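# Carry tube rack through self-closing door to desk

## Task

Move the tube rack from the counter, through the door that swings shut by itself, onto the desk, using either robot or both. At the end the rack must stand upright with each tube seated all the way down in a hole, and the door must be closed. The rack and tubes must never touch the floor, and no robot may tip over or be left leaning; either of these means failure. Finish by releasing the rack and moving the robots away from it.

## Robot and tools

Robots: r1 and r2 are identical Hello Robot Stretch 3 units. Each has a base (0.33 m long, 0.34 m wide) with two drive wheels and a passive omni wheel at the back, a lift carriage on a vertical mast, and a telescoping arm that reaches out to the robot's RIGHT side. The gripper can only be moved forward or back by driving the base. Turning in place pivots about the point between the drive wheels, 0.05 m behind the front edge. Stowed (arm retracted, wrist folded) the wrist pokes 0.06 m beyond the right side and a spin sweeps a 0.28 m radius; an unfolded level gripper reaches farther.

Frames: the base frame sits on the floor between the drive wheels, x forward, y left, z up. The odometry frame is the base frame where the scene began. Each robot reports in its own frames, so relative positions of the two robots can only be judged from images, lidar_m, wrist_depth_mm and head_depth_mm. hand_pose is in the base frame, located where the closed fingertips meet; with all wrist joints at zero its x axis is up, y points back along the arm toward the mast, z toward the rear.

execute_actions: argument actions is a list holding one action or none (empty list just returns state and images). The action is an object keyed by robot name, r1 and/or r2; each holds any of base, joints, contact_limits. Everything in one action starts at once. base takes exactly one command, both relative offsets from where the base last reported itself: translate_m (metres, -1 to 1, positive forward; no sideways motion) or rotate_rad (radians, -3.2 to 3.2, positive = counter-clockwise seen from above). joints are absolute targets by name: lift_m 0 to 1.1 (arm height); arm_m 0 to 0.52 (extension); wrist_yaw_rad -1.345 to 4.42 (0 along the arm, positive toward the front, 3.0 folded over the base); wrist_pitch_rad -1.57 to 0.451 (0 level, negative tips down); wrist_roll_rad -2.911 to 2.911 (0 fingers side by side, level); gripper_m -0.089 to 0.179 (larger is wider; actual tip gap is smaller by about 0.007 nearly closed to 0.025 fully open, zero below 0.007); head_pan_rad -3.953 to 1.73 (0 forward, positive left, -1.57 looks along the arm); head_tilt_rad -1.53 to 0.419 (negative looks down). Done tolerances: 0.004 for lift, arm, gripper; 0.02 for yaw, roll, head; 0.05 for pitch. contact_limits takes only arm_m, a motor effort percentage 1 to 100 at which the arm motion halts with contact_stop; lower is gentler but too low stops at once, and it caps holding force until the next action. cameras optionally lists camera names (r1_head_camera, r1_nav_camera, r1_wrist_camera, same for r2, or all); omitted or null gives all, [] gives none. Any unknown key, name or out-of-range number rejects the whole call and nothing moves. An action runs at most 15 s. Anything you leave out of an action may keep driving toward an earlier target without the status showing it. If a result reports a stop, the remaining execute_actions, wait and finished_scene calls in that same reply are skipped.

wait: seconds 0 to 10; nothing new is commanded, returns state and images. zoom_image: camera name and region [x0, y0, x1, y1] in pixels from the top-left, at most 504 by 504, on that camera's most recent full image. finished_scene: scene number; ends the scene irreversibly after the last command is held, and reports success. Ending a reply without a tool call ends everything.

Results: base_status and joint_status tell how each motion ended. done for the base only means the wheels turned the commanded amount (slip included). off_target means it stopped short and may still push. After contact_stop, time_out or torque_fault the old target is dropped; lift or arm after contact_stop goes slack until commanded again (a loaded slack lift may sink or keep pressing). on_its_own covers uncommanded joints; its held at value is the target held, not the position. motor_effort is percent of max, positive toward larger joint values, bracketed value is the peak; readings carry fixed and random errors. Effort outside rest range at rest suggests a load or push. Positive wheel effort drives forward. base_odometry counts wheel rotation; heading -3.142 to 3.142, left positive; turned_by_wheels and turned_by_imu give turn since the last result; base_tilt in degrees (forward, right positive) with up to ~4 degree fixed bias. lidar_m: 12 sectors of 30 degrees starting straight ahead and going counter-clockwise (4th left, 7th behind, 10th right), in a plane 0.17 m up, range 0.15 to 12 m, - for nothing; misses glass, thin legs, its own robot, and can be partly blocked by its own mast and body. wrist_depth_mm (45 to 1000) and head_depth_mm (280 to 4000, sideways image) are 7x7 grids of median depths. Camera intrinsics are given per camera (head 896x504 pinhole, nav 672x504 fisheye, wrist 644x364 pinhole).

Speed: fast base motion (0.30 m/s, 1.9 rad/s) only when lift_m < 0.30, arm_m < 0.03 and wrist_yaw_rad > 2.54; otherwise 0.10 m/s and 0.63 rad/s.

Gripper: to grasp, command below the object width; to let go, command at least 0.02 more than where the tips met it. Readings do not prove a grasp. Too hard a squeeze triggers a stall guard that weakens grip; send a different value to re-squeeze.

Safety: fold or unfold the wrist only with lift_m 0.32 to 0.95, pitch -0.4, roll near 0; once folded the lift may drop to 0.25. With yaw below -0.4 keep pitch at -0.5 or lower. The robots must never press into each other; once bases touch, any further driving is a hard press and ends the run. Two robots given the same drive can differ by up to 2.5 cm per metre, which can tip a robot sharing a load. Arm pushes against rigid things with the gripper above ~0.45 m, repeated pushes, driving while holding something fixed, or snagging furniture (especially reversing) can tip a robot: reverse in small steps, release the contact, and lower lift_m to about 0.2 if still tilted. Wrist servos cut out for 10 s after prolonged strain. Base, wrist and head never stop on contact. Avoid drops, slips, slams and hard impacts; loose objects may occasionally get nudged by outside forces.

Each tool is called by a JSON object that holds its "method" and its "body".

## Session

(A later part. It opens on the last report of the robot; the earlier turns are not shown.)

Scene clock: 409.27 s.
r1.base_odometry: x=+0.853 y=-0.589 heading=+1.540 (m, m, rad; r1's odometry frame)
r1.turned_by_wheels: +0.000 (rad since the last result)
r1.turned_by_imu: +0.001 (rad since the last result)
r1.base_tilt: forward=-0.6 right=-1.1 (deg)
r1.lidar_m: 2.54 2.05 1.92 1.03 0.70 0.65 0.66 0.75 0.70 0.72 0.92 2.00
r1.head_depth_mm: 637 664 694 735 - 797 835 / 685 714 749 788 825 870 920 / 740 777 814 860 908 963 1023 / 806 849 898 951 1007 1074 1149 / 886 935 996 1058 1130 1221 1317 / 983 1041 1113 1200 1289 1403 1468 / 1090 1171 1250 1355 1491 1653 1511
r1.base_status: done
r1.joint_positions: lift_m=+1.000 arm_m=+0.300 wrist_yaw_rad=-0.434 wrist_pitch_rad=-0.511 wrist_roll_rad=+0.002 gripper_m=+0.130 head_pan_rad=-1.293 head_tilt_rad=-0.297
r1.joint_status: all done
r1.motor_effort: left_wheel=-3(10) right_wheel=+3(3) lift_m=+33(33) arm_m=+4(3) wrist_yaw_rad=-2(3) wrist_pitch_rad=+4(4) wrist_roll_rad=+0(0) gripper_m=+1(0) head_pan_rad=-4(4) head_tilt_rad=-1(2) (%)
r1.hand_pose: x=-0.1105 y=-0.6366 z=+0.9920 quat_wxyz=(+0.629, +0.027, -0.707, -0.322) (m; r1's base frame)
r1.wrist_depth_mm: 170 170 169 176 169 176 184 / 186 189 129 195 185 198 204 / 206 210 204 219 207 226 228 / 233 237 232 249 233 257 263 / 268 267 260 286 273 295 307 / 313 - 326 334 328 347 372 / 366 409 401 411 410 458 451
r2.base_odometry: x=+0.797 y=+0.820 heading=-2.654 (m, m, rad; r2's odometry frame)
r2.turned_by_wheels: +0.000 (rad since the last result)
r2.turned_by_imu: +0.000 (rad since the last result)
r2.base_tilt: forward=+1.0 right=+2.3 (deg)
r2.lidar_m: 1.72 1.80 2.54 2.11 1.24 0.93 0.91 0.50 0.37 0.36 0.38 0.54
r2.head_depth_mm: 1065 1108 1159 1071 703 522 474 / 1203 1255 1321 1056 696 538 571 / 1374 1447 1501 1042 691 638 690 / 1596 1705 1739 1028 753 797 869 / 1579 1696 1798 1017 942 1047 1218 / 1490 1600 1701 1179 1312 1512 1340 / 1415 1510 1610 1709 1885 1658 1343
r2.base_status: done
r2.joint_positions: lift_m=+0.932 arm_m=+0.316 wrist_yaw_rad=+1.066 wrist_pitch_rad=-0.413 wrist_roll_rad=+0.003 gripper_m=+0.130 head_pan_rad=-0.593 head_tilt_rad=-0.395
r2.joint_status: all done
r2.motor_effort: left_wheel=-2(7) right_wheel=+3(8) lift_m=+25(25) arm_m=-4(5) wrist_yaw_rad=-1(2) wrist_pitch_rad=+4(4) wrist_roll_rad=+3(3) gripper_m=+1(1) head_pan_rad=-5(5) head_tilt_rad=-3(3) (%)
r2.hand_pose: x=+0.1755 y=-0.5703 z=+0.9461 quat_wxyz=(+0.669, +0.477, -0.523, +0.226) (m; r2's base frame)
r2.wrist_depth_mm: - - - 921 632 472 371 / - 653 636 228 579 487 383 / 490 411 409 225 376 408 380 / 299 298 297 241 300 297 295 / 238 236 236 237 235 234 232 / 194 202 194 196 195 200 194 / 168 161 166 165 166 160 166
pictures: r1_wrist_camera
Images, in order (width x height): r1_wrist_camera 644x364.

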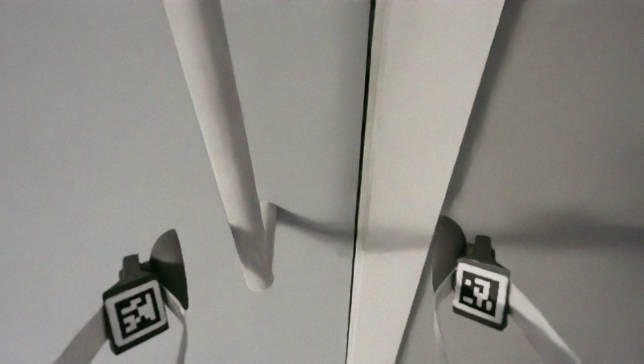

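{"method": "execute_actions", "body": {"actions": [{"r1": {"base": {"translate_m": 0.008}, "joints": {"arm_m": 0.414}, "contact_limits": {"arm_m": 20}}, "r2": {"joints": {"wrist_yaw_rad": -0.354, "gripper_m": 0.179, "lift_m": 0.942}}}], "cameras": ["r1_wrist_camera", "r2_wrist_camera"]}}

Scene clock: 426.23 s.
r1.base_odometry: x=+0.853 y=-0.581 heading=+1.540 (m, m, rad; r1's odometry frame)
r1.turned_by_wheels: +0.000 (rad since the last result)
r1.turned_by_imu: +0.018 (rad since the last result)
r1.base_tilt: forward=-1.2 right=-1.8 (deg)
r1.lidar_m: 2.54 2.03 1.92 1.02 0.70 0.66 0.67 0.76 0.70 0.73 0.95 1.98
r1.head_depth_mm: 660 687 714 762 792 814 852 / 713 742 776 813 850 892 943 / 772 808 846 890 936 988 1048 / 843 887 934 985 1041 1110 1182 / 928 980 1038 1102 1176 1261 1362 / 1032 1100 1174 1252 1343 1461 1497 / 1150 1225 1335 1450 1587 1727 1531
r1.base_status: done
r1.joint_positions: lift_m=+1.000 arm_m=+0.413 wrist_yaw_rad=-0.454 wrist_pitch_rad=-0.572 wrist_roll_rad=+0.002 gripper_m=+0.130 head_pan_rad=-1.293 head_tilt_rad=-0.297
r1.joint_status: all done
r1.on_its_own: arm_m is at rest, and its effort (+16) is outside its rest range (-14 to +14); wrist_yaw_rad is at rest, and its effort (+21) is outside its rest range (-12 to +12)
r1.motor_effort: left_wheel=-5(7) right_wheel=+0(8) lift_m=+26(33) arm_m=+16(17) wrist_yaw_rad=+21(23) wrist_pitch_rad=+25(25) wrist_roll_rad=+0(0) gripper_m=-3(4) head_pan_rad=-4(4) head_tilt_rad=-2(2) (%)
r1.contact_limits: arm_m 20 (drawing in: default 26, maximum 42; extending or still: default 34, maximum 57)
r1.hand_pose: x=-0.1103 y=-0.7395 z=+0.9797 quat_wxyz=(+0.615, +0.042, -0.706, -0.348) (m; r1's base frame)
r1.wrist_depth_mm: 97 98 100 101 - 105 102 / 108 109 111 110 - 117 109 / 121 123 125 121 48 132 119 / 137 140 143 138 57 148 137 / 159 162 167 161 72 166 164 / 190 187 203 192 207 - 230 / 230 261 256 236 262 273 298
r2.base_odometry: x=+0.797 y=+0.820 heading=-2.654 (m, m, rad; r2's odometry frame)
r2.turned_by_wheels: +0.000 (rad since the last result)
r2.turned_by_imu: +0.001 (rad since the last result)
r2.base_tilt: forward=+1.0 right=+2.3 (deg)
r2.lidar_m: 1.72 1.81 2.55 2.10 1.24 0.93 0.91 0.50 0.37 0.36 0.38 0.53
r2.head_depth_mm: 1065 1109 1157 1071 702 521 474 / 1197 1260 1317 1052 696 539 571 / 1384 1446 1507 1041 689 639 688 / 1597 1705 1741 1030 754 798 867 / 1580 1691 1806 1018 939 1046 1219 / 1496 1603 1700 1173 1321 1526 1339 / 1421 1521 1604 1715 1891 1671 1334
r2.base_status: not commanded
r2.joint_positions: lift_m=+0.942 arm_m=+0.316 wrist_yaw_rad=-0.352 wrist_pitch_rad=-0.413 wrist_roll_rad=+0.003 gripper_m=+0.179 head_pan_rad=-0.593 head_tilt_rad=-0.395
r2.joint_status: all done
r2.motor_effort: left_wheel=-3(2) right_wheel=+4(3) lift_m=+40(42) arm_m=-4(4) wrist_yaw_rad=-3(4) wrist_pitch_rad=+4(4) wrist_roll_rad=+2(2) gripper_m=+0(99) head_pan_rad=-5(4) head_tilt_rad=-3(3) (%)
r2.hand_pose: x=-0.0991 y=-0.6724 z=+0.9555 quat_wxyz=(+0.655, +0.022, -0.707, -0.264) (m; r2's base frame)
r2.wrist_depth_mm: 324 336 367 389 424 462 519 / 339 359 394 423 458 504 568 / 370 393 413 438 428 544 641 / 320 315 318 319 315 316 704 / 249 249 248 252 250 251 249 / 214 207 207 206 206 205 207 / - 173 176 176 176 177 -
pictures: r1_wrist_camera, r2_wrist_camera
Images, in order (width x height): r1_wrist_camera 644x364, r2_wrist_camera 644x364.

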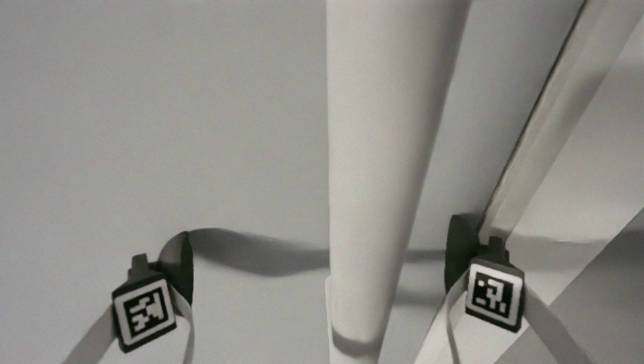

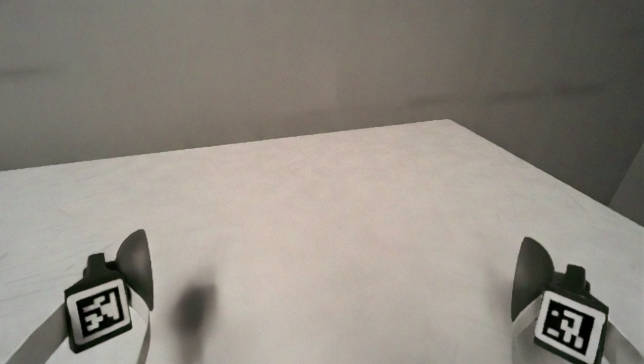

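{"method": "execute_actions", "body": {"actions": [{"r1": {"joints": {"arm_m": 0.385}}, "r2": {"base": {"translate_m": 0.477}, "joints": {"arm_m": 0.155}}}], "cameras": ["r1_wrist_camera", "r2_wrist_camera"]}}

Scene clock: 440.70 s.
r1.base_odometry: x=+0.853 y=-0.581 heading=+1.540 (m, m, rad; r1's odometry frame)
r1.turned_by_wheels: +0.000 (rad since the last result)
r1.turned_by_imu: -0.006 (rad since the last result)
r1.base_tilt: forward=-0.6 right=-1.0 (deg)
r1.lidar_m: 2.05 2.05 1.92 1.02 0.70 0.66 0.67 0.76 0.70 0.72 0.94 2.12
r1.head_depth_mm: 644 670 702 743 782 803 845 / 694 724 759 797 837 879 931 / 751 788 826 872 919 974 1038 / 819 861 911 962 1022 1091 1172 / 900 953 1012 1082 1154 1241 1343 / 999 1064 1142 1226 1323 1438 1476 / 1105 1194 1293 1403 1539 1697 1506
r1.base_status: not commanded
r1.joint_positions: lift_m=+1.000 arm_m=+0.385 wrist_yaw_rad=-0.439 wrist_pitch_rad=-0.521 wrist_roll_rad=+0.002 gripper_m=+0.130 head_pan_rad=-1.293 head_tilt_rad=-0.297
r1.joint_status: all done
r1.motor_effort: left_wheel=-1(6) right_wheel=+2(10) lift_m=+26(26) arm_m=-4(14) wrist_yaw_rad=+3(21) wrist_pitch_rad=+7(24) wrist_roll_rad=+0(0) gripper_m=+0(3) head_pan_rad=-5(4) head_tilt_rad=-1(2) (%)
r1.hand_pose: x=-0.1108 y=-0.7206 z=+0.9903 quat_wxyz=(+0.627, +0.029, -0.707, -0.327) (m; r1's base frame)
r1.wrist_depth_mm: 107 108 109 51 49 114 106 / 118 119 121 57 56 127 115 / 131 133 134 64 134 138 127 / 148 149 152 74 156 153 146 / 169 170 176 86 178 171 181 / 199 - 209 191 214 194 231 / 232 262 254 239 267 260 288
r2.base_odometry: x=+0.375 y=+0.597 heading=-2.654 (m, m, rad; r2's odometry frame)
r2.turned_by_wheels: +0.000 (rad since the last result)
r2.turned_by_imu: +0.003 (rad since the last result)
r2.base_tilt: forward=+1.0 right=+2.2 (deg)
r2.lidar_m: 1.24 1.31 1.84 2.19 1.89 1.43 1.39 0.52 0.39 0.38 0.40 0.56
r2.head_depth_mm: 1090 1138 1178 1068 701 521 510 / 1227 1283 1345 1058 696 560 593 / 1277 1378 1494 1044 690 678 727 / 1198 1299 1407 1030 780 840 919 / 1126 1213 1312 1022 998 1105 1243 / 1065 1137 1230 1323 1435 1558 1342 / 1009 1077 1154 1244 1342 1470 1334
r2.base_status: done
r2.joint_positions: lift_m=+0.942 arm_m=+0.155 wrist_yaw_rad=-0.353 wrist_pitch_rad=-0.413 wrist_roll_rad=+0.003 gripper_m=+0.179 head_pan_rad=-0.593 head_tilt_rad=-0.395
r2.joint_status: all done
r2.motor_effort: left_wheel=-3(4) right_wheel=+4(10) lift_m=+40(40) arm_m=-4(4) wrist_yaw_rad=-1(3) wrist_pitch_rad=+4(5) wrist_roll_rad=+2(2) gripper_m=+0(0) head_pan_rad=-4(5) head_tilt_rad=-4(3) (%)
r2.hand_pose: x=-0.0993 y=-0.5114 z=+0.9555 quat_wxyz=(+0.655, +0.021, -0.707, -0.265) (m; r2's base frame)
r2.wrist_depth_mm: 454 483 512 566 593 667 730 / 487 514 561 251 252 683 735 / 436 435 432 254 257 430 435 / 315 321 318 283 284 320 312 / 251 252 250 251 252 250 249 / 215 207 207 207 207 207 206 / - 174 176 176 175 176 -
pictures: r1_wrist_camera, r2_wrist_camera
Images, in order (width x height): r1_wrist_camera 644x364, r2_wrist_camera 644x364.

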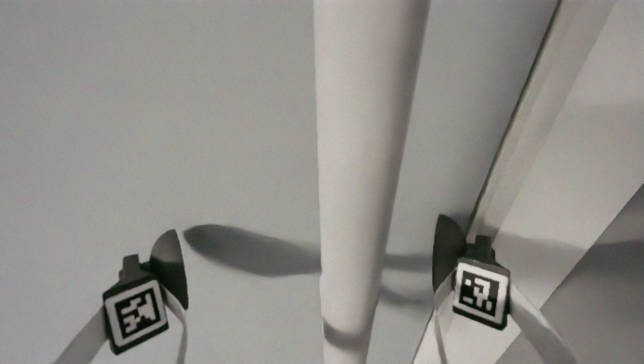

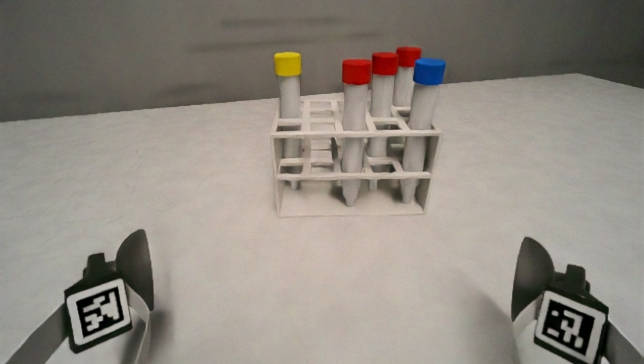

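{"method": "execute_actions", "body": {"actions": [{"r1": {"joints": {"gripper_m": 0.01}}, "r2": {"base": {"translate_m": -0.05}, "joints": {"arm_m": 0.21}}}], "cameras": ["r1_wrist_camera", "r2_wrist_camera"]}}

Scene clock: 454.80 s.
r1.base_odometry: x=+0.853 y=-0.581 heading=+1.539 (m, m, rad; r1's odometry frame)
r1.turned_by_wheels: -0.001 (rad since the last result)
r1.turned_by_imu: +0.000 (rad since the last result)
r1.base_tilt: forward=-0.7 right=-1.1 (deg)
r1.lidar_m: 2.04 2.04 1.92 1.03 0.70 0.66 0.67 0.76 0.70 0.72 0.94 2.12
r1.head_depth_mm: 644 672 699 742 781 805 843 / 693 727 759 795 837 882 930 / 754 788 830 873 923 975 1035 / 820 860 909 961 1021 1093 1171 / 901 954 1011 1074 1153 1244 1345 / 999 1067 1137 1221 1316 1434 1473 / 1106 1198 1278 1395 1552 1699 1509
r1.base_status: not commanded
r1.joint_positions: lift_m=+1.000 arm_m=+0.385 wrist_yaw_rad=-0.452 wrist_pitch_rad=-0.534 wrist_roll_rad=-0.001 gripper_m=+0.011 head_pan_rad=-1.293 head_tilt_rad=-0.297
r1.joint_status: all done
r1.on_its_own: right_wheel is at rest, and its effort (+19) is outside its rest range (-18 to +18); wrist_yaw_rad is at rest, and its effort (+19) is outside its rest range (-12 to +12)
r1.motor_effort: left_wheel=-15(15) right_wheel=+19(19) lift_m=+26(27) arm_m=+1(4) wrist_yaw_rad=+19(20) wrist_pitch_rad=+12(12) wrist_roll_rad=+2(2) gripper_m=-16(96) head_pan_rad=-4(4) head_tilt_rad=-1(1) (%)
r1.hand_pose: x=-0.1125 y=-0.7172 z=+0.9875 quat_wxyz=(+0.624, +0.030, -0.706, -0.335) (m; r1's base frame)
r1.wrist_depth_mm: 107 108 110 49 112 116 107 / 118 119 121 55 124 127 116 / 131 133 136 62 141 138 132 / 149 151 155 71 162 157 152 / 171 174 175 84 185 175 196 / 200 207 - 102 - 209 244 / 244 248 269 248 280 288 313
r2.base_odometry: x=+0.419 y=+0.620 heading=-2.654 (m, m, rad; r2's odometry frame)
r2.turned_by_wheels: +0.000 (rad since the last result)
r2.turned_by_imu: +0.000 (rad since the last result)
r2.base_tilt: forward=+1.0 right=+2.3 (deg)
r2.lidar_m: 1.29 1.35 1.91 2.17 1.83 1.37 1.33 0.52 0.39 0.38 0.40 0.56
r2.head_depth_mm: 1079 1130 1176 1073 700 521 507 / 1231 1283 1344 1054 696 560 599 / 1323 1423 1521 1039 690 675 723 / 1251 1343 1462 1032 774 838 909 / 1175 1262 1363 1019 991 1099 1243 / 1111 1189 1277 1353 1474 1582 1343 / 1055 1124 1205 1290 1401 1508 1336
r2.base_status: done
r2.joint_positions: lift_m=+0.942 arm_m=+0.210 wrist_yaw_rad=-0.353 wrist_pitch_rad=-0.413 wrist_roll_rad=+0.003 gripper_m=+0.179 head_pan_rad=-0.593 head_tilt_rad=-0.395
r2.joint_status: all done
r2.motor_effort: left_wheel=-3(9) right_wheel=+3(6) lift_m=+40(40) arm_m=+5(6) wrist_yaw_rad=-1(0) wrist_pitch_rad=+5(5) wrist_roll_rad=+3(2) gripper_m=+1(0) head_pan_rad=-4(5) head_tilt_rad=-3(3) (%)
r2.hand_pose: x=-0.0993 y=-0.5657 z=+0.9555 quat_wxyz=(+0.655, +0.021, -0.707, -0.265) (m; r2's base frame)
r2.wrist_depth_mm: 417 440 467 507 545 598 648 / 444 470 488 530 546 628 691 / 442 427 238 193 219 433 433 / 320 320 200 193 192 317 317 / 249 249 228 213 228 250 251 / 216 206 207 206 207 206 206 / - 173 176 176 175 176 -
pictures: r1_wrist_camera, r2_wrist_camera
Images, in order (width x height): r1_wrist_camera 644x364, r2_wrist_camera 644x364.

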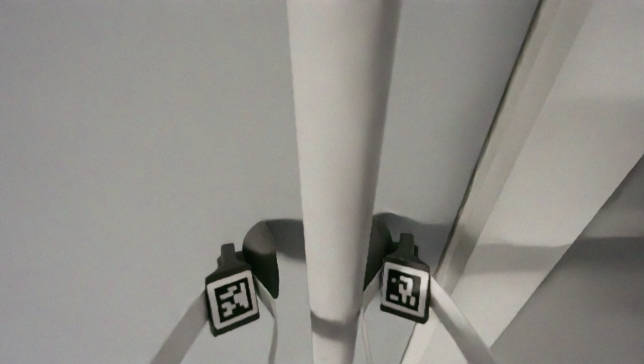

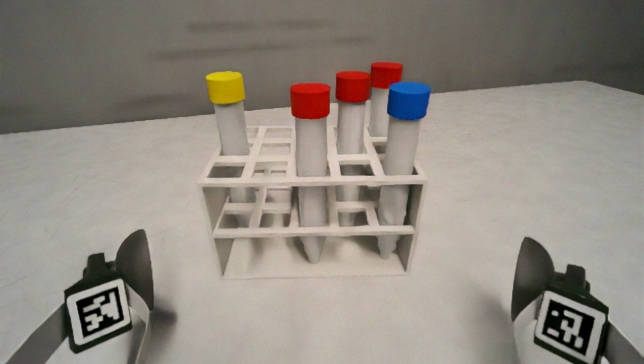

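{"method": "execute_actions", "body": {"actions": [{"r1": {"joints": {"gripper_m": 0.13}}, "r2": {"base": {"translate_m": -0.029}, "joints": {"arm_m": 0.289}}}], "cameras": ["r2_wrist_camera"]}}

Scene clock: 521.43 s.
r1.base_odometry: x=+0.853 y=-0.581 heading=+1.540 (m, m, rad; r1's odometry frame)
r1.turned_by_wheels: +0.001 (rad since the last result)
r1.turned_by_imu: +0.002 (rad since the last result)
r1.base_tilt: forward=-0.6 right=-1.1 (deg)
r1.lidar_m: 2.04 2.04 1.92 1.03 0.70 0.66 0.67 0.76 0.70 0.73 0.94 2.11
r1.head_depth_mm: 643 670 699 743 782 802 844 / 694 726 758 796 837 879 929 / 751 787 829 872 919 975 1033 / 820 863 911 963 1021 1091 1174 / 901 951 1007 1080 1154 1240 1344 / 999 1062 1136 1222 1325 1438 1472 / 1109 1196 1292 1404 1552 1688 1512
r1.base_status: not commanded
r1.joint_positions: lift_m=+1.000 arm_m=+0.385 wrist_yaw_rad=-0.438 wrist_pitch_rad=-0.521 wrist_roll_rad=-0.001 gripper_m=+0.130 head_pan_rad=-1.293 head_tilt_rad=-0.297
r1.joint_status: all done
r1.motor_effort: left_wheel=-2(15) right_wheel=+1(19) lift_m=+26(26) arm_m=+1(1) wrist_yaw_rad=+2(21) wrist_pitch_rad=+7(11) wrist_roll_rad=+2(2) gripper_m=+0(84) head_pan_rad=-5(5) head_tilt_rad=-2(2) (%)
r1.hand_pose: x=-0.1107 y=-0.7203 z=+0.9903 quat_wxyz=(+0.628, +0.030, -0.706, -0.326) (m; r1's base frame)
r1.wrist_depth_mm: 108 108 109 52 49 114 107 / 118 119 121 58 56 127 115 / 131 133 135 65 134 138 128 / 149 151 153 74 155 153 146 / 171 171 177 87 179 171 181 / 199 - 209 191 215 195 231 / 234 264 256 239 267 259 287
r2.base_odometry: x=+0.445 y=+0.634 heading=-2.654 (m, m, rad; r2's odometry frame)
r2.turned_by_wheels: +0.000 (rad since the last result)
r2.turned_by_imu: +0.000 (rad since the last result)
r2.base_tilt: forward=+1.1 right=+2.2 (deg)
r2.lidar_m: 1.32 1.38 1.96 2.16 1.79 1.34 1.31 0.52 0.39 0.38 0.40 0.56
r2.head_depth_mm: 1082 1127 1177 1068 702 521 505 / 1220 1275 1343 1051 696 559 597 / 1339 1434 1533 1044 689 660 715 / 1277 1374 1493 1028 772 833 910 / 1195 1293 1391 1017 986 1096 1243 / 1139 1220 1309 1395 1500 1597 1344 / 1077 1154 1231 1325 1432 1545 1333
r2.base_status: done
r2.joint_positions: lift_m=+0.942 arm_m=+0.289 wrist_yaw_rad=-0.353 wrist_pitch_rad=-0.413 wrist_roll_rad=+0.003 gripper_m=+0.179 head_pan_rad=-0.593 head_tilt_rad=-0.395
r2.joint_status: all done
r2.motor_effort: left_wheel=-3(7) right_wheel=+3(7) lift_m=+40(40) arm_m=+5(6) wrist_yaw_rad=-1(0) wrist_pitch_rad=+5(5) wrist_roll_rad=+2(3) gripper_m=+0(1) head_pan_rad=-5(4) head_tilt_rad=-3(3) (%)
r2.hand_pose: x=-0.0993 y=-0.6447 z=+0.9554 quat_wxyz=(+0.655, +0.021, -0.707, -0.265) (m; r2's base frame)
r2.wrist_depth_mm: 356 371 400 436 468 502 566 / 379 397 433 466 508 572 607 / 404 417 404 432 137 432 432 / 318 316 156 98 128 93 315 / 248 250 144 125 130 241 250 / 213 120 151 120 113 126 205 / - 165 163 138 133 170 -
pictures: r2_wrist_camera
Images, in order (width x height): r2_wrist_camera 644x364.

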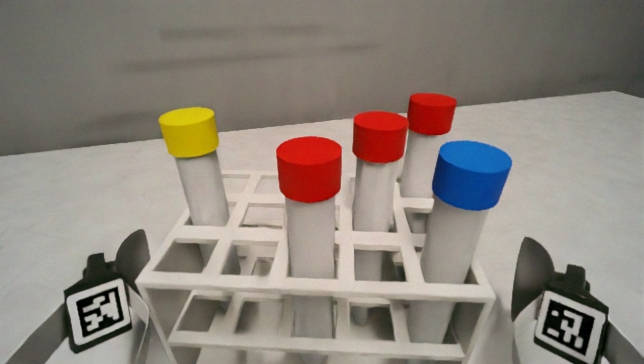

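{"method": "execute_actions", "body": {"actions": [{"r1": {"joints": {"arm_m": 0.25}}, "r2": {"joints": {"gripper_m": 0.03}}}], "cameras": ["r2_wrist_camera"]}}

Scene clock: 527.87 s.
r1.base_odometry: x=+0.853 y=-0.581 heading=+1.540 (m, m, rad; r1's odometry frame)
r1.turned_by_wheels: +0.000 (rad since the last result)
r1.turned_by_imu: +0.001 (rad since the last result)
r1.base_tilt: forward=-0.6 right=-1.0 (deg)
r1.lidar_m: 2.03 2.04 1.92 1.03 0.70 0.66 0.67 0.76 0.70 0.72 0.94 2.12
r1.head_depth_mm: 644 671 699 735 - 819 845 / 694 726 757 795 835 880 932 / 751 789 828 873 920 975 1036 / 820 864 912 965 1027 1091 1171 / 901 957 1011 1077 1154 1237 1346 / 999 1063 1137 1225 1316 1435 1473 / 1106 1193 1298 1399 1549 1691 1515
r1.base_status: not commanded
r1.joint_positions: lift_m=+1.000 arm_m=+0.250 wrist_yaw_rad=-0.438 wrist_pitch_rad=-0.520 wrist_roll_rad=-0.001 gripper_m=+0.130 head_pan_rad=-1.293 head_tilt_rad=-0.297
r1.joint_status: all done
r1.motor_effort: left_wheel=-2(1) right_wheel=+1(1) lift_m=+26(26) arm_m=-5(5) wrist_yaw_rad=+2(2) wrist_pitch_rad=+7(7) wrist_roll_rad=+2(2) gripper_m=+1(0) head_pan_rad=-4(5) head_tilt_rad=-2(2) (%)
r1.hand_pose: x=-0.1107 y=-0.5858 z=+0.9905 quat_wxyz=(+0.628, +0.030, -0.706, -0.326) (m; r1's base frame)
r1.wrist_depth_mm: 216 218 215 223 215 228 231 / 237 241 236 248 241 254 258 / 267 268 266 274 272 287 289 / 299 303 298 315 312 323 333 / 344 344 357 355 359 378 388 / 407 - 420 430 432 441 466 / 471 528 515 530 539 596 583
r2.base_odometry: x=+0.445 y=+0.634 heading=-2.654 (m, m, rad; r2's odometry frame)
r2.turned_by_wheels: +0.000 (rad since the last result)
r2.turned_by_imu: +0.001 (rad since the last result)
r2.base_tilt: forward=+1.0 right=+2.3 (deg)
r2.lidar_m: 1.32 1.39 1.95 2.17 1.79 1.34 1.31 0.52 0.39 0.38 0.40 0.56
r2.head_depth_mm: 1082 1129 1174 1069 703 522 506 / 1222 1281 1337 1056 695 560 596 / 1340 1436 1536 1044 690 659 712 / 1280 1371 1498 1031 772 833 909 / 1204 1292 1401 1019 986 1095 1241 / 1138 1214 1307 1394 1511 1593 1338 / 1079 1153 1236 1331 1438 1537 1341
r2.base_status: not commanded
r2.joint_positions: lift_m=+0.942 arm_m=+0.289 wrist_yaw_rad=-0.353 wrist_pitch_rad=-0.411 wrist_roll_rad=+0.003 gripper_m=+0.033 head_pan_rad=-0.593 head_tilt_rad=-0.395
r2.joint_status: all done
r2.motor_effort: left_wheel=-2(3) right_wheel=+3(3) lift_m=+40(40) arm_m=+4(5) wrist_yaw_rad=-1(1) wrist_pitch_rad=+4(4) wrist_roll_rad=+3(2) gripper_m=-64(100) head_pan_rad=-4(5) head_tilt_rad=-3(3) (%)
r2.hand_pose: x=-0.0994 y=-0.6450 z=+0.9559 quat_wxyz=(+0.655, +0.020, -0.708, -0.264) (m; r2's base frame)
r2.wrist_depth_mm: 348 379 400 431 460 515 556 / 376 405 431 467 510 551 609 / 399 421 382 404 131 436 443 / 317 317 163 116 143 287 317 / 251 252 148 127 141 245 251 / 207 210 156 151 138 128 207 / 181 171 164 162 161 166 176
pictures: r2_wrist_camera
Images, in order (width x height): r2_wrist_camera 644x364.

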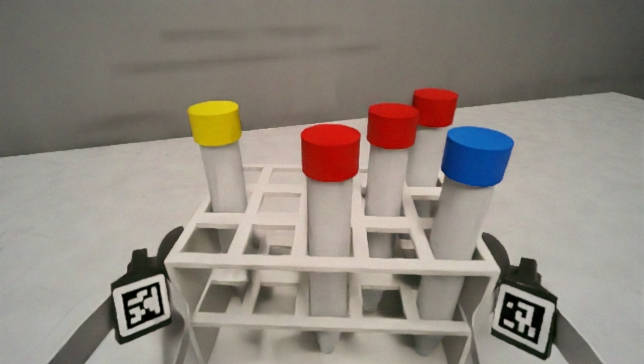

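{"method": "execute_actions", "body": {"actions": [{"r1": {"base": {"rotate_rad": 0.35}}, "r2": {"joints": {"lift_m": 1.0}}}], "cameras": ["r2_wrist_camera"]}}

Scene clock: 532.53 s.
r1.base_odometry: x=+0.853 y=-0.581 heading=+1.890 (m, m, rad; r1's odometry frame)
r1.turned_by_wheels: +0.350 (rad since the last result)
r1.turned_by_imu: +0.348 (rad since the last result)
r1.base_tilt: forward=-0.6 right=-1.0 (deg)
r1.lidar_m: 2.22 1.92 1.31 0.76 0.66 0.66 0.77 0.71 0.70 0.83 1.45 2.04
r1.head_depth_mm: 856 882 913 959 - 1019 1038 / 973 1007 1047 1086 1123 1172 1221 / 1123 1181 1231 1288 1343 1402 1438 / 1350 1413 1491 1563 1666 1749 1526 / 1676 1771 1876 2020 2159 1955 1520 / 2176 2347 2566 2827 2613 1947 1517 / 2698 2847 3010 3163 2685 1937 1509
r1.base_status: done
r1.joint_positions: lift_m=+1.000 arm_m=+0.250 wrist_yaw_rad=-0.438 wrist_pitch_rad=-0.520 wrist_roll_rad=-0.001 gripper_m=+0.130 head_pan_rad=-1.293 head_tilt_rad=-0.297
r1.joint_status: not commanded
r1.motor_effort: left_wheel=-3(9) right_wheel=+3(6) lift_m=+26(26) arm_m=-5(5) wrist_yaw_rad=+3(2) wrist_pitch_rad=+7(6) wrist_roll_rad=+2(2) gripper_m=+0(1) head_pan_rad=-4(3) head_tilt_rad=-1(2) (%)
r1.hand_pose: x=-0.1107 y=-0.5858 z=+0.9905 quat_wxyz=(+0.628, +0.029, -0.706, -0.326) (m; r1's base frame)
r1.wrist_depth_mm: 415 368 339 311 286 269 244 / 470 418 378 345 319 290 262 / 548 481 431 387 350 316 288 / 677 571 502 438 394 355 319 / 833 685 592 508 453 397 355 / - - 721 615 534 425 398 / - - 934 747 627 545 460
r2.base_odometry: x=+0.445 y=+0.634 heading=-2.654 (m, m, rad; r2's odometry frame)
r2.turned_by_wheels: +0.000 (rad since the last result)
r2.turned_by_imu: +0.001 (rad since the last result)
r2.base_tilt: forward=+1.0 right=+2.3 (deg)
r2.lidar_m: 1.32 1.39 1.96 2.16 1.79 1.34 1.31 0.52 0.39 0.38 0.40 0.56
r2.head_depth_mm: 1083 1127 1174 1066 701 521 506 / 1221 1280 1346 1057 695 558 597 / 1341 1430 1535 1041 690 660 714 / 1284 1378 1496 1024 770 831 910 / 1201 1291 1401 1017 985 1094 1245 / 1136 1219 1307 1393 1504 1598 1344 / 1083 1151 1233 1318 1439 1541 1334
r2.base_status: not commanded
r2.joint_positions: lift_m=+1.000 arm_m=+0.289 wrist_yaw_rad=-0.353 wrist_pitch_rad=-0.423 wrist_roll_rad=+0.003 gripper_m=+0.062 head_pan_rad=-0.593 head_tilt_rad=-0.395
r2.joint_status: all done
r2.on_its_own: gripper_m is held at +0.059, not at your +0.030, by its stall guard, which is still easing
r2.motor_effort: left_wheel=-3(3) right_wheel=+4(3) lift_m=+41(43) arm_m=+4(5) wrist_yaw_rad=-1(2) wrist_pitch_rad=+8(8) wrist_roll_rad=+2(2) gripper_m=-44(50) head_pan_rad=-5(5) head_tilt_rad=-3(3) (%)
r2.hand_pose: x=-0.0989 y=-0.6436 z=+1.0113 quat_wxyz=(+0.654, +0.024, -0.707, -0.268) (m; r2's base frame)
r2.wrist_depth_mm: 352 376 404 435 468 507 558 / 380 398 432 474 516 562 605 / 410 438 457 500 147 564 573 / 429 416 188 128 150 396 414 / 326 336 152 130 135 329 331 / 272 277 166 161 154 135 273 / 240 228 163 163 148 221 233
pictures: r2_wrist_camera
Images, in order (width x height): r2_wrist_camera 644x364.

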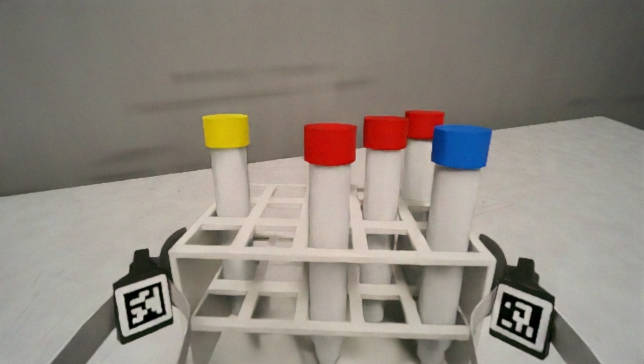

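{"method": "execute_actions", "body": {"actions": [{"r1": {"base": {"translate_m": 0.19}}}], "cameras": ["r2_wrist_camera", "r2_head_camera"]}}

Scene clock: 540.40 s.
r1.base_odometry: x=+0.794 y=-0.400 heading=+1.890 (m, m, rad; r1's odometry frame)
r1.turned_by_wheels: +0.000 (rad since the last result)
r1.turned_by_imu: +0.002 (rad since the last result)
r1.base_tilt: forward=-0.6 right=-1.0 (deg)
r1.lidar_m: 2.05 1.78 1.58 0.92 0.79 0.80 0.92 0.84 0.85 0.99 1.72 1.87
r1.head_depth_mm: 1025 1056 1091 1153 - 1218 1242 / 1158 1192 1239 1302 1357 1406 1441 / 1353 1411 1466 1538 1611 1689 1531 / 1621 1700 1781 1879 1987 1878 1529 / 1995 2116 2261 2424 2436 1950 1531 / 2614 2768 2948 3133 2703 1950 1514 / 2573 2723 2831 3020 2535 1932 1511
r1.base_status: done
r1.joint_positions: lift_m=+1.000 arm_m=+0.250 wrist_yaw_rad=-0.438 wrist_pitch_rad=-0.520 wrist_roll_rad=-0.001 gripper_m=+0.130 head_pan_rad=-1.293 head_tilt_rad=-0.297
r1.joint_status: not commanded
r1.motor_effort: left_wheel=-4(4) right_wheel=+3(7) lift_m=+26(26) arm_m=-5(5) wrist_yaw_rad=+2(2) wrist_pitch_rad=+7(6) wrist_roll_rad=+2(2) gripper_m=+0(1) head_pan_rad=-4(4) head_tilt_rad=-2(2) (%)
r1.hand_pose: x=-0.1107 y=-0.5858 z=+0.9905 quat_wxyz=(+0.628, +0.029, -0.706, -0.326) (m; r1's base frame)
r1.wrist_depth_mm: 582 529 478 441 412 379 355 / 663 600 539 490 447 416 383 / 783 680 614 557 498 459 421 / 939 802 707 622 550 505 463 / - 990 829 735 649 564 508 / - - - 857 759 608 583 / - - - - 896 773 651
r2.base_odometry: x=+0.445 y=+0.634 heading=-2.654 (m, m, rad; r2's odometry frame)
r2.turned_by_wheels: +0.000 (rad since the last result)
r2.turned_by_imu: +0.001 (rad since the last result)
r2.base_tilt: forward=+1.0 right=+2.3 (deg)
r2.lidar_m: 1.32 1.39 1.96 2.00 1.79 1.34 1.31 0.52 0.39 0.38 0.40 0.56
r2.head_depth_mm: 1083 1123 1175 1068 701 522 505 / 1218 1277 1335 1057 695 559 597 / 1343 1436 1528 1039 691 660 712 / 1274 1375 1495 1030 770 833 907 / 1206 1297 1392 1017 986 1095 1243 / 1137 1215 1307 1400 1511 1601 1343 / 1074 1151 1234 1327 1431 1536 1331
r2.base_status: not commanded
r2.joint_positions: lift_m=+1.000 arm_m=+0.289 wrist_yaw_rad=-0.353 wrist_pitch_rad=-0.423 wrist_roll_rad=+0.003 gripper_m=+0.102 head_pan_rad=-0.593 head_tilt_rad=-0.395
r2.joint_status: not commanded
r2.on_its_own: gripper_m is held at +0.101, not at your +0.030, by its stall guard, which is not easing now
r2.motor_effort: left_wheel=-3(3) right_wheel=+4(3) lift_m=+41(41) arm_m=+5(4) wrist_yaw_rad=+0(2) wrist_pitch_rad=+8(8) wrist_roll_rad=+2(3) gripper_m=-23(28) head_pan_rad=-4(5) head_tilt_rad=-3(3) (%)
r2.hand_pose: x=-0.0989 y=-0.6436 z=+1.0113 quat_wxyz=(+0.654, +0.024, -0.707, -0.268) (m; r2's base frame)
r2.wrist_depth_mm: 355 371 406 431 472 511 567 / 377 405 425 469 513 570 613 / 401 436 445 493 147 564 563 / 424 419 186 128 150 400 417 / 333 334 152 130 134 335 331 / 275 280 164 161 155 140 274 / 241 228 164 165 144 222 233
pictures: r2_head_camera (sideways: a quarter turn clockwise sets it upright), r2_wrist_camera
Images, in order (width x height): r2_head_camera 896x504, r2_wrist_camera 644x364.

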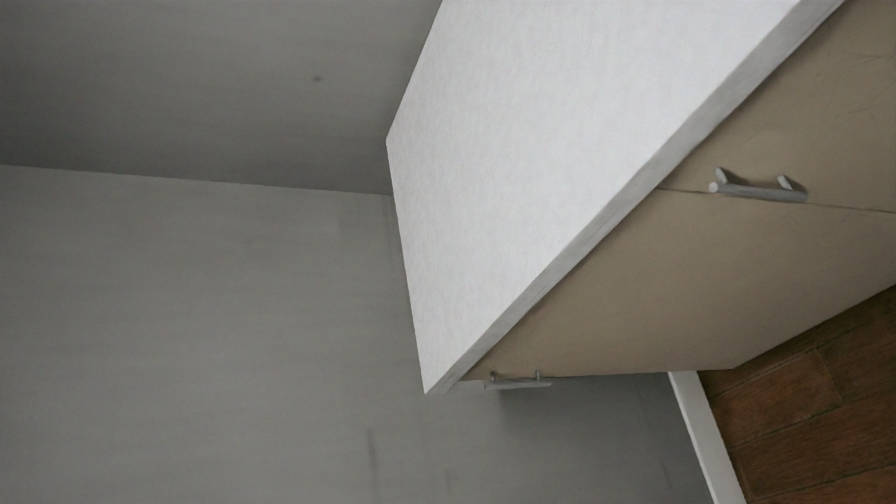

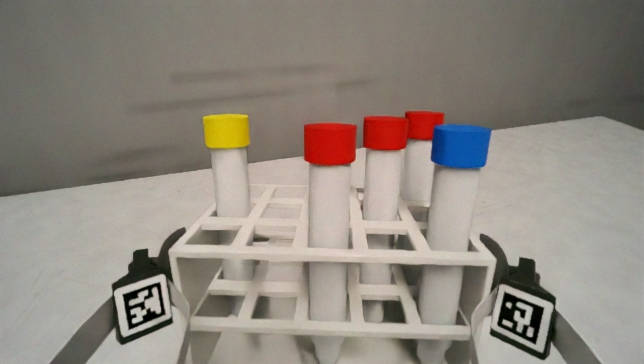

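{"method": "execute_actions", "body": {"actions": [{"r1": {"base": {"rotate_rad": -0.3}}, "r2": {"joints": {"arm_m": 0.02}}}], "cameras": []}}

{"method": "execute_actions", "body": {"actions": [{"r1": {"base": {"translate_m": -0.178}}, "r2": {"joints": {"wrist_yaw_rad": 1.57}}}], "cameras": ["r2_wrist_camera", "r1_wrist_camera"]}}

Scene clock: 562.70 s.
r1.base_odometry: x=+0.794 y=-0.400 heading=+1.590 (m, m, rad; r1's odometry frame)
r1.turned_by_wheels: -0.300 (rad since the last result)
r1.turned_by_imu: -0.296 (rad since the last result)
r1.base_tilt: forward=-0.6 right=-1.0 (deg)
r1.lidar_m: 2.00 1.87 1.78 1.16 0.83 0.79 0.82 0.89 0.84 0.87 1.17 1.87
r1.head_depth_mm: 795 828 866 909 - 1004 1034 / 863 902 941 988 1035 1087 1149 / 943 988 1036 1088 1153 1217 1297 / 1038 1097 1150 1217 1292 1379 1436 / 1144 1213 1277 1372 1466 1587 1520 / 1294 1388 1480 1591 1724 1801 1524 / 1473 1591 1728 1886 2071 1934 1507
r1.base_status: done
r1.joint_positions: lift_m=+1.000 arm_m=+0.250 wrist_yaw_rad=-0.438 wrist_pitch_rad=-0.520 wrist_roll_rad=-0.001 gripper_m=+0.130 head_pan_rad=-1.293 head_tilt_rad=-0.297
r1.joint_status: not commanded
r1.motor_effort: left_wheel=+2(10) right_wheel=-2(5) lift_m=+27(26) arm_m=-5(4) wrist_yaw_rad=+2(2) wrist_pitch_rad=+7(7) wrist_roll_rad=+2(2) gripper_m=+0(1) head_pan_rad=-4(3) head_tilt_rad=-2(1) (%)
r1.hand_pose: x=-0.1107 y=-0.5858 z=+0.9905 quat_wxyz=(+0.628, +0.029, -0.706, -0.326) (m; r1's base frame)
r1.wrist_depth_mm: 356 359 355 357 357 350 355 / 397 395 397 394 385 387 393 / 443 440 442 441 441 437 442 / 503 504 499 503 504 499 495 / 588 574 579 579 579 565 576 / 686 - 690 684 689 656 685 / 838 895 841 854 840 887 844
r2.base_odometry: x=+0.445 y=+0.634 heading=-2.654 (m, m, rad; r2's odometry frame)
r2.turned_by_wheels: +0.000 (rad since the last result)
r2.turned_by_imu: +0.001 (rad since the last result)
r2.base_tilt: forward=+1.0 right=+2.3 (deg)
r2.lidar_m: 1.32 1.39 1.96 2.00 1.79 1.34 1.31 0.52 0.39 0.38 0.40 0.56
r2.head_depth_mm: 1084 1126 1178 1067 701 522 505 / 1223 1283 1343 1053 695 559 597 / 1342 1431 1538 1040 688 660 714 / 1275 1370 1500 1028 773 833 909 / 1203 1293 1402 1017 984 1097 1242 / 1136 1221 1312 1390 1513 1602 1345 / 1076 1153 1225 1325 1433 1540 1335
r2.base_status: not commanded
r2.joint_positions: lift_m=+1.000 arm_m=+0.020 wrist_yaw_rad=-0.353 wrist_pitch_rad=-0.423 wrist_roll_rad=+0.003 gripper_m=+0.102 head_pan_rad=-0.593 head_tilt_rad=-0.395
r2.joint_status: all done
r2.on_its_own: gripper_m is held at +0.101, not at your +0.030, by its stall guard, which is not easing now
r2.motor_effort: left_wheel=-3(3) right_wheel=+3(3) lift_m=+41(41) arm_m=-4(5) wrist_yaw_rad=+0(2) wrist_pitch_rad=+8(8) wrist_roll_rad=+2(2) gripper_m=-23(23) head_pan_rad=-5(4) head_tilt_rad=-3(3) (%)
r2.hand_pose: x=-0.0989 y=-0.3752 z=+1.0112 quat_wxyz=(+0.654, +0.025, -0.707, -0.268) (m; r2's base frame)
r2.wrist_depth_mm: 570 587 636 688 730 800 861 / 594 637 675 730 784 871 997 / 570 565 540 530 148 578 564 / 429 420 186 128 150 409 417 / 333 332 152 130 135 335 334 / 275 282 166 160 155 140 273 / 242 229 163 163 144 230 359
pictures: none
No camera images: the call's "cameras" was empty. Leave "cameras" out to get every camera's image.

Scene clock: 565.43 s.
r1.base_odometry: x=+0.797 y=-0.578 heading=+1.590 (m, m, rad; r1's odometry frame)
r1.turned_by_wheels: +0.000 (rad since the last result)
r1.turned_by_imu: +0.000 (rad since the last result)
r1.base_tilt: forward=-0.6 right=-1.1 (deg)
r1.lidar_m: 2.04 1.95 1.86 0.94 0.67 0.64 0.65 0.80 0.75 0.79 1.05 2.04
r1.head_depth_mm: 714 742 774 814 - 902 927 / 774 807 843 883 928 978 1028 / 844 883 929 977 1031 1088 1158 / 927 975 1035 1093 1160 1234 1324 / 1036 1093 1159 1233 1322 1422 1470 / 1155 1230 1310 1403 1528 1675 1516 / 1324 1424 1549 1676 1844 1864 1512
r1.base_status: done
r1.joint_positions: lift_m=+1.000 arm_m=+0.250 wrist_yaw_rad=-0.438 wrist_pitch_rad=-0.520 wrist_roll_rad=-0.001 gripper_m=+0.130 head_pan_rad=-1.293 head_tilt_rad=-0.297
r1.joint_status: not commanded
r1.motor_effort: left_wheel=+3(3) right_wheel=-2(7) lift_m=+26(26) arm_m=-4(4) wrist_yaw_rad=+2(2) wrist_pitch_rad=+7(6) wrist_roll_rad=+2(2) gripper_m=+0(1) head_pan_rad=-4(4) head_tilt_rad=-2(1) (%)
r1.hand_pose: x=-0.1107 y=-0.5858 z=+0.9905 quat_wxyz=(+0.628, +0.029, -0.706, -0.326) (m; r1's base frame)
r1.wrist_depth_mm: 279 279 275 278 270 277 276 / 308 310 300 309 300 307 306 / 344 347 346 337 337 344 344 / 393 394 394 388 381 393 391 / 457 447 454 453 438 448 450 / 543 - 542 530 533 520 537 / 662 688 653 671 667 680 646
r2.base_odometry: x=+0.445 y=+0.634 heading=-2.654 (m, m, rad; r2's odometry frame)
r2.turned_by_wheels: +0.000 (rad since the last result)
r2.turned_by_imu: +0.000 (rad since the last result)
r2.base_tilt: forward=+1.1 right=+2.3 (deg)
r2.lidar_m: 1.32 1.39 1.96 2.17 1.78 1.34 1.31 0.52 0.39 0.38 0.40 0.56
r2.head_depth_mm: 1083 1127 1172 1070 703 522 513 / 1224 1281 1341 1054 696 516 310 / 1345 1434 1537 1039 689 344 304 / 1275 1380 1506 1025 773 818 311 / 1200 1292 1392 1016 990 1061 299 / 1132 1215 1306 1395 1509 1589 1345 / 1076 1148 1227 1328 1439 1548 1331
r2.base_status: not commanded
r2.joint_positions: lift_m=+1.000 arm_m=+0.020 wrist_yaw_rad=+1.568 wrist_pitch_rad=-0.423 wrist_roll_rad=+0.003 gripper_m=+0.102 head_pan_rad=-0.593 head_tilt_rad=-0.395
r2.joint_status: all done
r2.on_its_own: gripper_m is held at +0.101, not at your +0.030, by its stall guard, which is not easing now
r2.motor_effort: left_wheel=-3(3) right_wheel=+3(3) lift_m=+41(41) arm_m=-4(4) wrist_yaw_rad=+3(3) wrist_pitch_rad=+8(8) wrist_roll_rad=+2(2) gripper_m=-23(23) head_pan_rad=-5(5) head_tilt_rad=-3(3) (%)
r2.hand_pose: x=+0.2024 y=-0.1660 z=+1.0112 quat_wxyz=(+0.594, +0.594, -0.385, +0.382) (m; r2's base frame)
r2.wrist_depth_mm: - - - - - - - / - - - - - 851 897 / - - - - 162 578 582 / - - 188 128 150 414 418 / - - 153 130 132 345 329 / - - 165 155 156 140 275 / - - 163 164 147 354 242
pictures: r1_wrist_camera, r2_wrist_camera
Images, in order (width x height): r1_wrist_camera 644x364, r2_wrist_camera 644x364.

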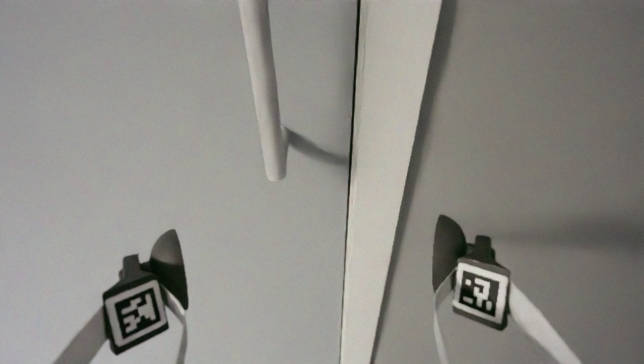

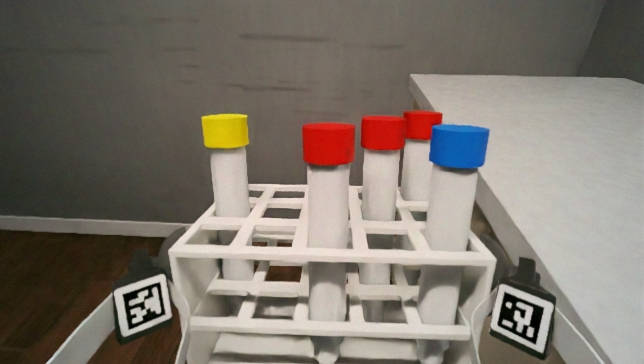

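{"method": "execute_actions", "body": {"actions": [{"r1": {"base": {"translate_m": -0.04}, "joints": {"arm_m": 0.38}}, "r2": {"base": {"rotate_rad": 1.19}}}], "cameras": ["r1_wrist_camera"]}}

Scene clock: 583.93 s.
r1.base_odometry: x=+0.798 y=-0.618 heading=+1.590 (m, m, rad; r1's odometry frame)
r1.turned_by_wheels: +0.000 (rad since the last result)
r1.turned_by_imu: +0.001 (rad since the last result)
r1.base_tilt: forward=-0.6 right=-1.1 (deg)
r1.lidar_m: 2.21 1.97 1.88 0.88 0.63 0.60 0.62 0.78 0.74 0.77 1.03 2.21
r1.head_depth_mm: 695 722 755 799 843 859 903 / 753 786 822 860 902 950 1003 / 820 861 905 953 1005 1064 1128 / 902 953 1007 1065 1127 1201 1286 / 1008 1063 1128 1200 1288 1384 1433 / 1127 1206 1289 1378 1486 1611 1521 / 1297 1387 1497 1635 1798 1858 1513
r1.base_status: done
r1.joint_positions: lift_m=+1.000 arm_m=+0.380 wrist_yaw_rad=-0.438 wrist_pitch_rad=-0.520 wrist_roll_rad=-0.001 gripper_m=+0.130 head_pan_rad=-1.293 head_tilt_rad=-0.297
r1.joint_status: all done
r1.motor_effort: left_wheel=+4(5) right_wheel=-2(8) lift_m=+26(26) arm_m=+4(3) wrist_yaw_rad=+3(3) wrist_pitch_rad=+7(7) wrist_roll_rad=+2(2) gripper_m=+1(0) head_pan_rad=-5(4) head_tilt_rad=-1(1) (%)
r1.hand_pose: x=-0.1108 y=-0.7151 z=+0.9905 quat_wxyz=(+0.628, +0.029, -0.706, -0.326) (m; r1's base frame)
r1.wrist_depth_mm: 156 155 96 155 155 142 149 / 172 173 165 172 172 157 171 / 193 192 189 188 187 176 190 / 219 218 212 213 212 206 217 / 252 248 254 236 245 243 251 / 300 - 302 289 284 289 298 / 361 387 370 370 345 384 365
r2.base_odometry: x=+0.445 y=+0.634 heading=-1.465 (m, m, rad; r2's odometry frame)
r2.turned_by_wheels: +1.190 (rad since the last result)
r2.turned_by_imu: +1.181 (rad since the last result)
r2.base_tilt: forward=+1.0 right=+2.3 (deg)
r2.lidar_m: 2.34 2.21 1.59 1.32 1.31 0.46 0.38 0.38 0.42 0.67 1.32 1.47
r2.head_depth_mm: 1127 1190 1257 1336 1422 1521 1344 / 1204 1275 1355 1446 1548 1595 311 / 1290 1372 1460 1568 1698 344 304 / 1388 1492 1603 1727 1877 1701 311 / 1507 1625 1760 1905 2067 1752 298 / 1642 1783 1947 2129 2181 1678 1346 / 1814 1983 2184 2449 2228 1674 1339
r2.base_status: done
r2.joint_positions: lift_m=+1.000 arm_m=+0.020 wrist_yaw_rad=+1.569 wrist_pitch_rad=-0.423 wrist_roll_rad=+0.003 gripper_m=+0.102 head_pan_rad=-0.593 head_tilt_rad=-0.395
r2.joint_status: not commanded
r2.on_its_own: gripper_m is held at +0.101, not at your +0.030, by its stall guard, which is not easing now
r2.motor_effort: left_wheel=-3(7) right_wheel=+4(10) lift_m=+41(41) arm_m=-4(4) wrist_yaw_rad=+3(1) wrist_pitch_rad=+8(8) wrist_roll_rad=+3(2) gripper_m=-23(23) head_pan_rad=-5(5) head_tilt_rad=-3(3) (%)
r2.hand_pose: x=+0.2024 y=-0.1659 z=+1.0112 quat_wxyz=(+0.594, +0.594, -0.385, +0.382) (m; r2's base frame)
r2.wrist_depth_mm: - - - - - - 942 / - - - - - - 962 / - - - - 147 - - / - - 187 128 150 - - / - - 152 131 135 - - / - - 164 156 155 140 - / - - 163 164 144 - -
pictures: r1_wrist_camera
Images, in order (width x height): r1_wrist_camera 644x364.

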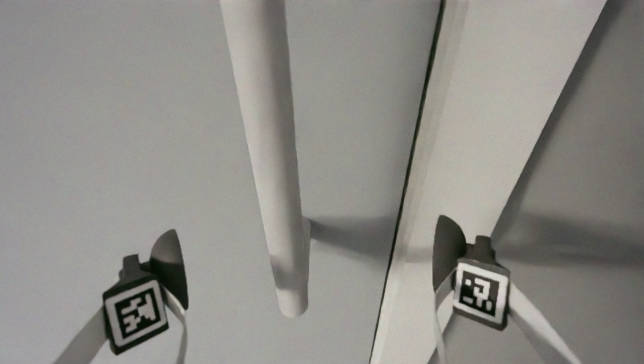

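{"method": "execute_actions", "body": {"actions": []}}

Scene clock: 604.97 s.
r1.base_odometry: x=+0.798 y=-0.618 heading=+1.590 (m, m, rad; r1's odometry frame)
r1.turned_by_wheels: +0.000 (rad since the last result)
r1.turned_by_imu: +0.001 (rad since the last result)
r1.base_tilt: forward=-0.7 right=-1.1 (deg)
r1.lidar_m: 2.21 1.97 1.88 0.88 0.63 0.60 0.62 0.78 0.74 0.77 1.03 2.21
r1.head_depth_mm: 694 723 753 801 841 859 903 / 753 787 821 861 901 950 1003 / 824 859 906 952 1003 1058 1127 / 905 953 1004 1061 1124 1203 1287 / 1003 1067 1133 1203 1291 1386 1438 / 1126 1210 1290 1383 1482 1619 1513 / 1291 1393 1502 1628 1792 1865 1513
r1.base_status: done
r1.joint_positions: lift_m=+1.000 arm_m=+0.380 wrist_yaw_rad=-0.438 wrist_pitch_rad=-0.520 wrist_roll_rad=-0.001 gripper_m=+0.130 head_pan_rad=-1.293 head_tilt_rad=-0.297
r1.joint_status: all done
r1.motor_effort: left_wheel=+3(5) right_wheel=-2(8) lift_m=+26(26) arm_m=+4(3) wrist_yaw_rad=+3(3) wrist_pitch_rad=+7(7) wrist_roll_rad=+2(2) gripper_m=+0(0) head_pan_rad=-4(4) head_tilt_rad=-2(1) (%)
r1.hand_pose: x=-0.1108 y=-0.7151 z=+0.9905 quat_wxyz=(+0.628, +0.029, -0.706, -0.326) (m; r1's base frame)
r1.wrist_depth_mm: 156 155 96 155 155 142 149 / 171 172 165 172 171 158 171 / 193 192 187 188 188 176 191 / 218 219 213 213 212 206 217 / 254 248 254 238 245 244 252 / 300 - 300 289 284 288 296 / 365 388 368 369 347 382 365
r2.base_odometry: x=+0.445 y=+0.634 heading=-1.465 (m, m, rad; r2's odometry frame)
r2.turned_by_wheels: +0.000 (rad since the last result)
r2.turned_by_imu: +0.000 (rad since the last result)
r2.base_tilt: forward=+1.0 right=+2.3 (deg)
r2.lidar_m: 2.34 2.21 1.58 1.31 1.31 0.46 0.38 0.38 0.42 0.67 1.32 1.47
r2.head_depth_mm: 1122 1193 1257 1343 1425 1517 1339 / 1203 1279 1357 1452 1555 1586 311 / 1296 1371 1468 1570 1687 344 304 / 1391 1484 1591 1723 1885 1700 311 / 1503 1629 1759 1916 2040 1750 299 / 1651 1788 1950 2151 2187 1683 1340 / 1812 1984 2179 2438 2226 1677 1332
r2.base_status: done
r2.joint_positions: lift_m=+1.000 arm_m=+0.020 wrist_yaw_rad=+1.569 wrist_pitch_rad=-0.423 wrist_roll_rad=+0.003 gripper_m=+0.102 head_pan_rad=-0.593 head_tilt_rad=-0.395
r2.joint_status: not commanded
r2.on_its_own: gripper_m is held at +0.101, not at your +0.030, by its stall guard, which is not easing now
r2.motor_effort: left_wheel=-3(7) right_wheel=+4(10) lift_m=+41(41) arm_m=-4(4) wrist_yaw_rad=+2(1) wrist_pitch_rad=+8(8) wrist_roll_rad=+2(2) gripper_m=-23(23) head_pan_rad=-5(5) head_tilt_rad=-4(3) (%)
r2.hand_pose: x=+0.2024 y=-0.1659 z=+1.0112 quat_wxyz=(+0.594, +0.594, -0.385, +0.382) (m; r2's base frame)
r2.wrist_depth_mm: - - - - - - 954 / - - - - - - 972 / - - - - 146 - - / - - 188 128 149 - - / - - 152 130 135 - - / - - 165 155 154 141 - / - - 163 163 144 - -
pictures: r1_head_camera (sideways: a quarter turn clockwise sets it upright), r1_nav_camera (sideways: a quarter turn counterclockwise sets it upright), r1_wrist_camera, r2_head_camera (sideways: a quarter turn clockwise sets it upright), r2_nav_camera (sideways: a quarter turn counterclockwise sets it upright), r2_wrist_camera
Images, in order (width x height): r1_head_camera 896x504, r1_nav_camera 672x504, r1_wrist_camera 644x364, r2_head_camera 896x504, r2_nav_camera 672x504, r2_wrist_camera 644x364.

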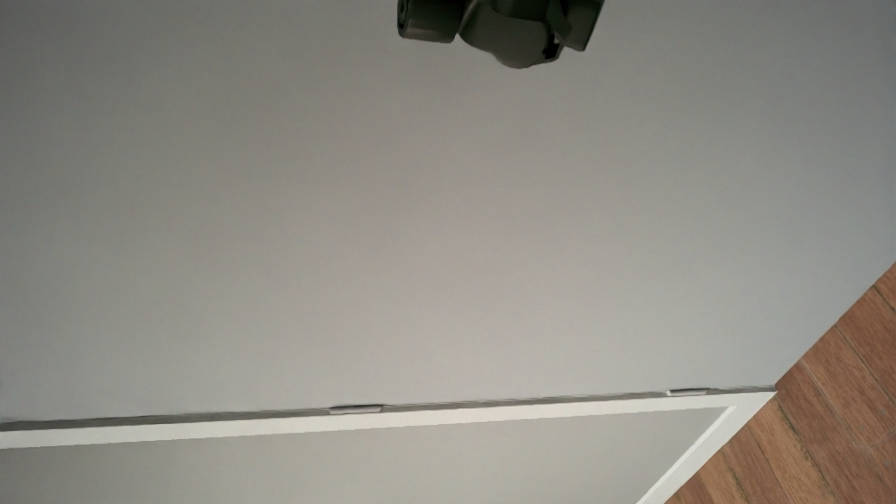

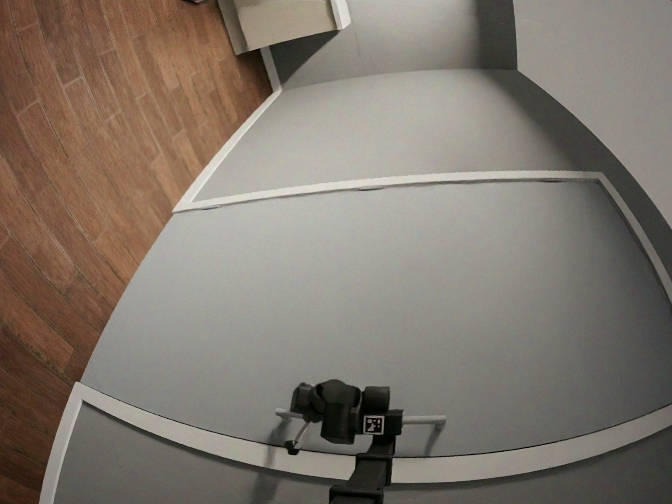

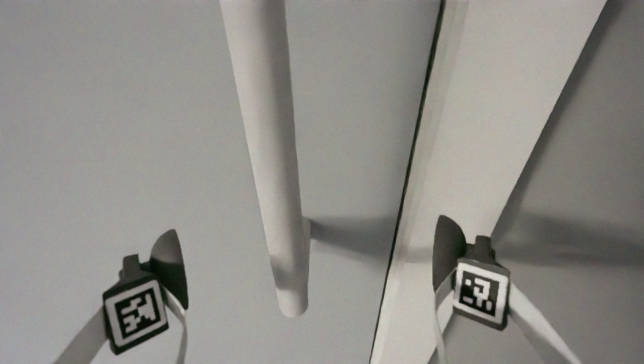

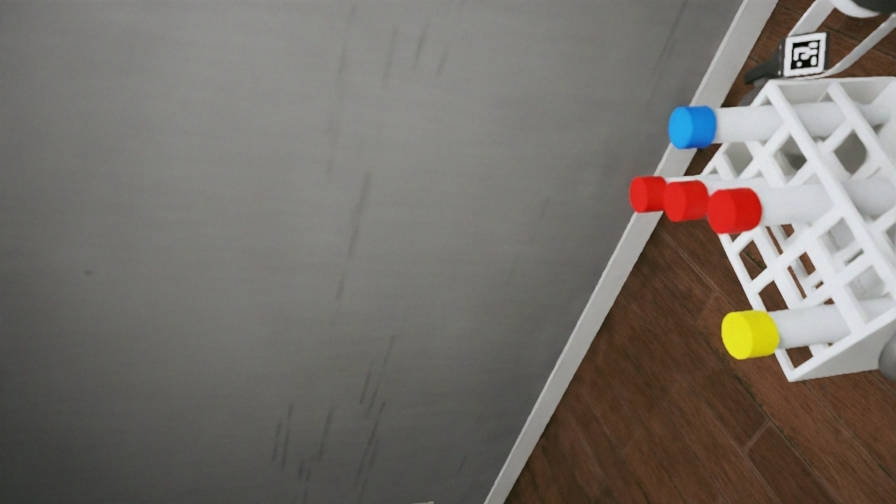

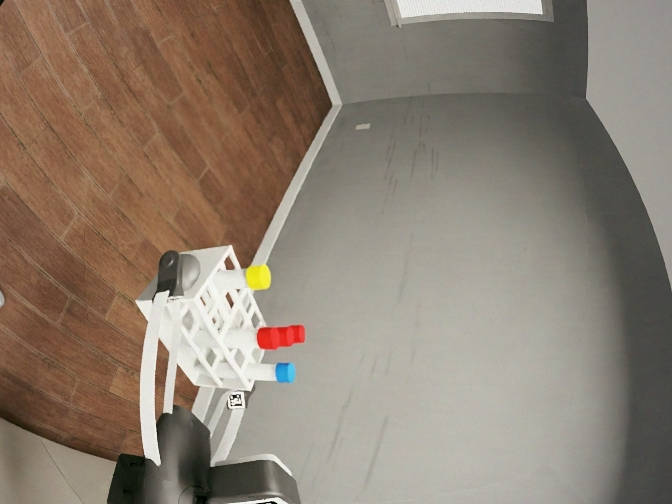

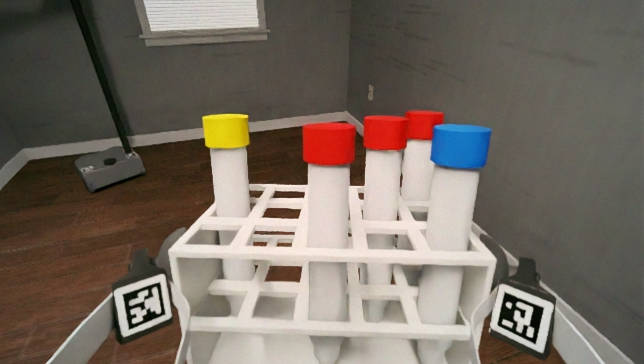

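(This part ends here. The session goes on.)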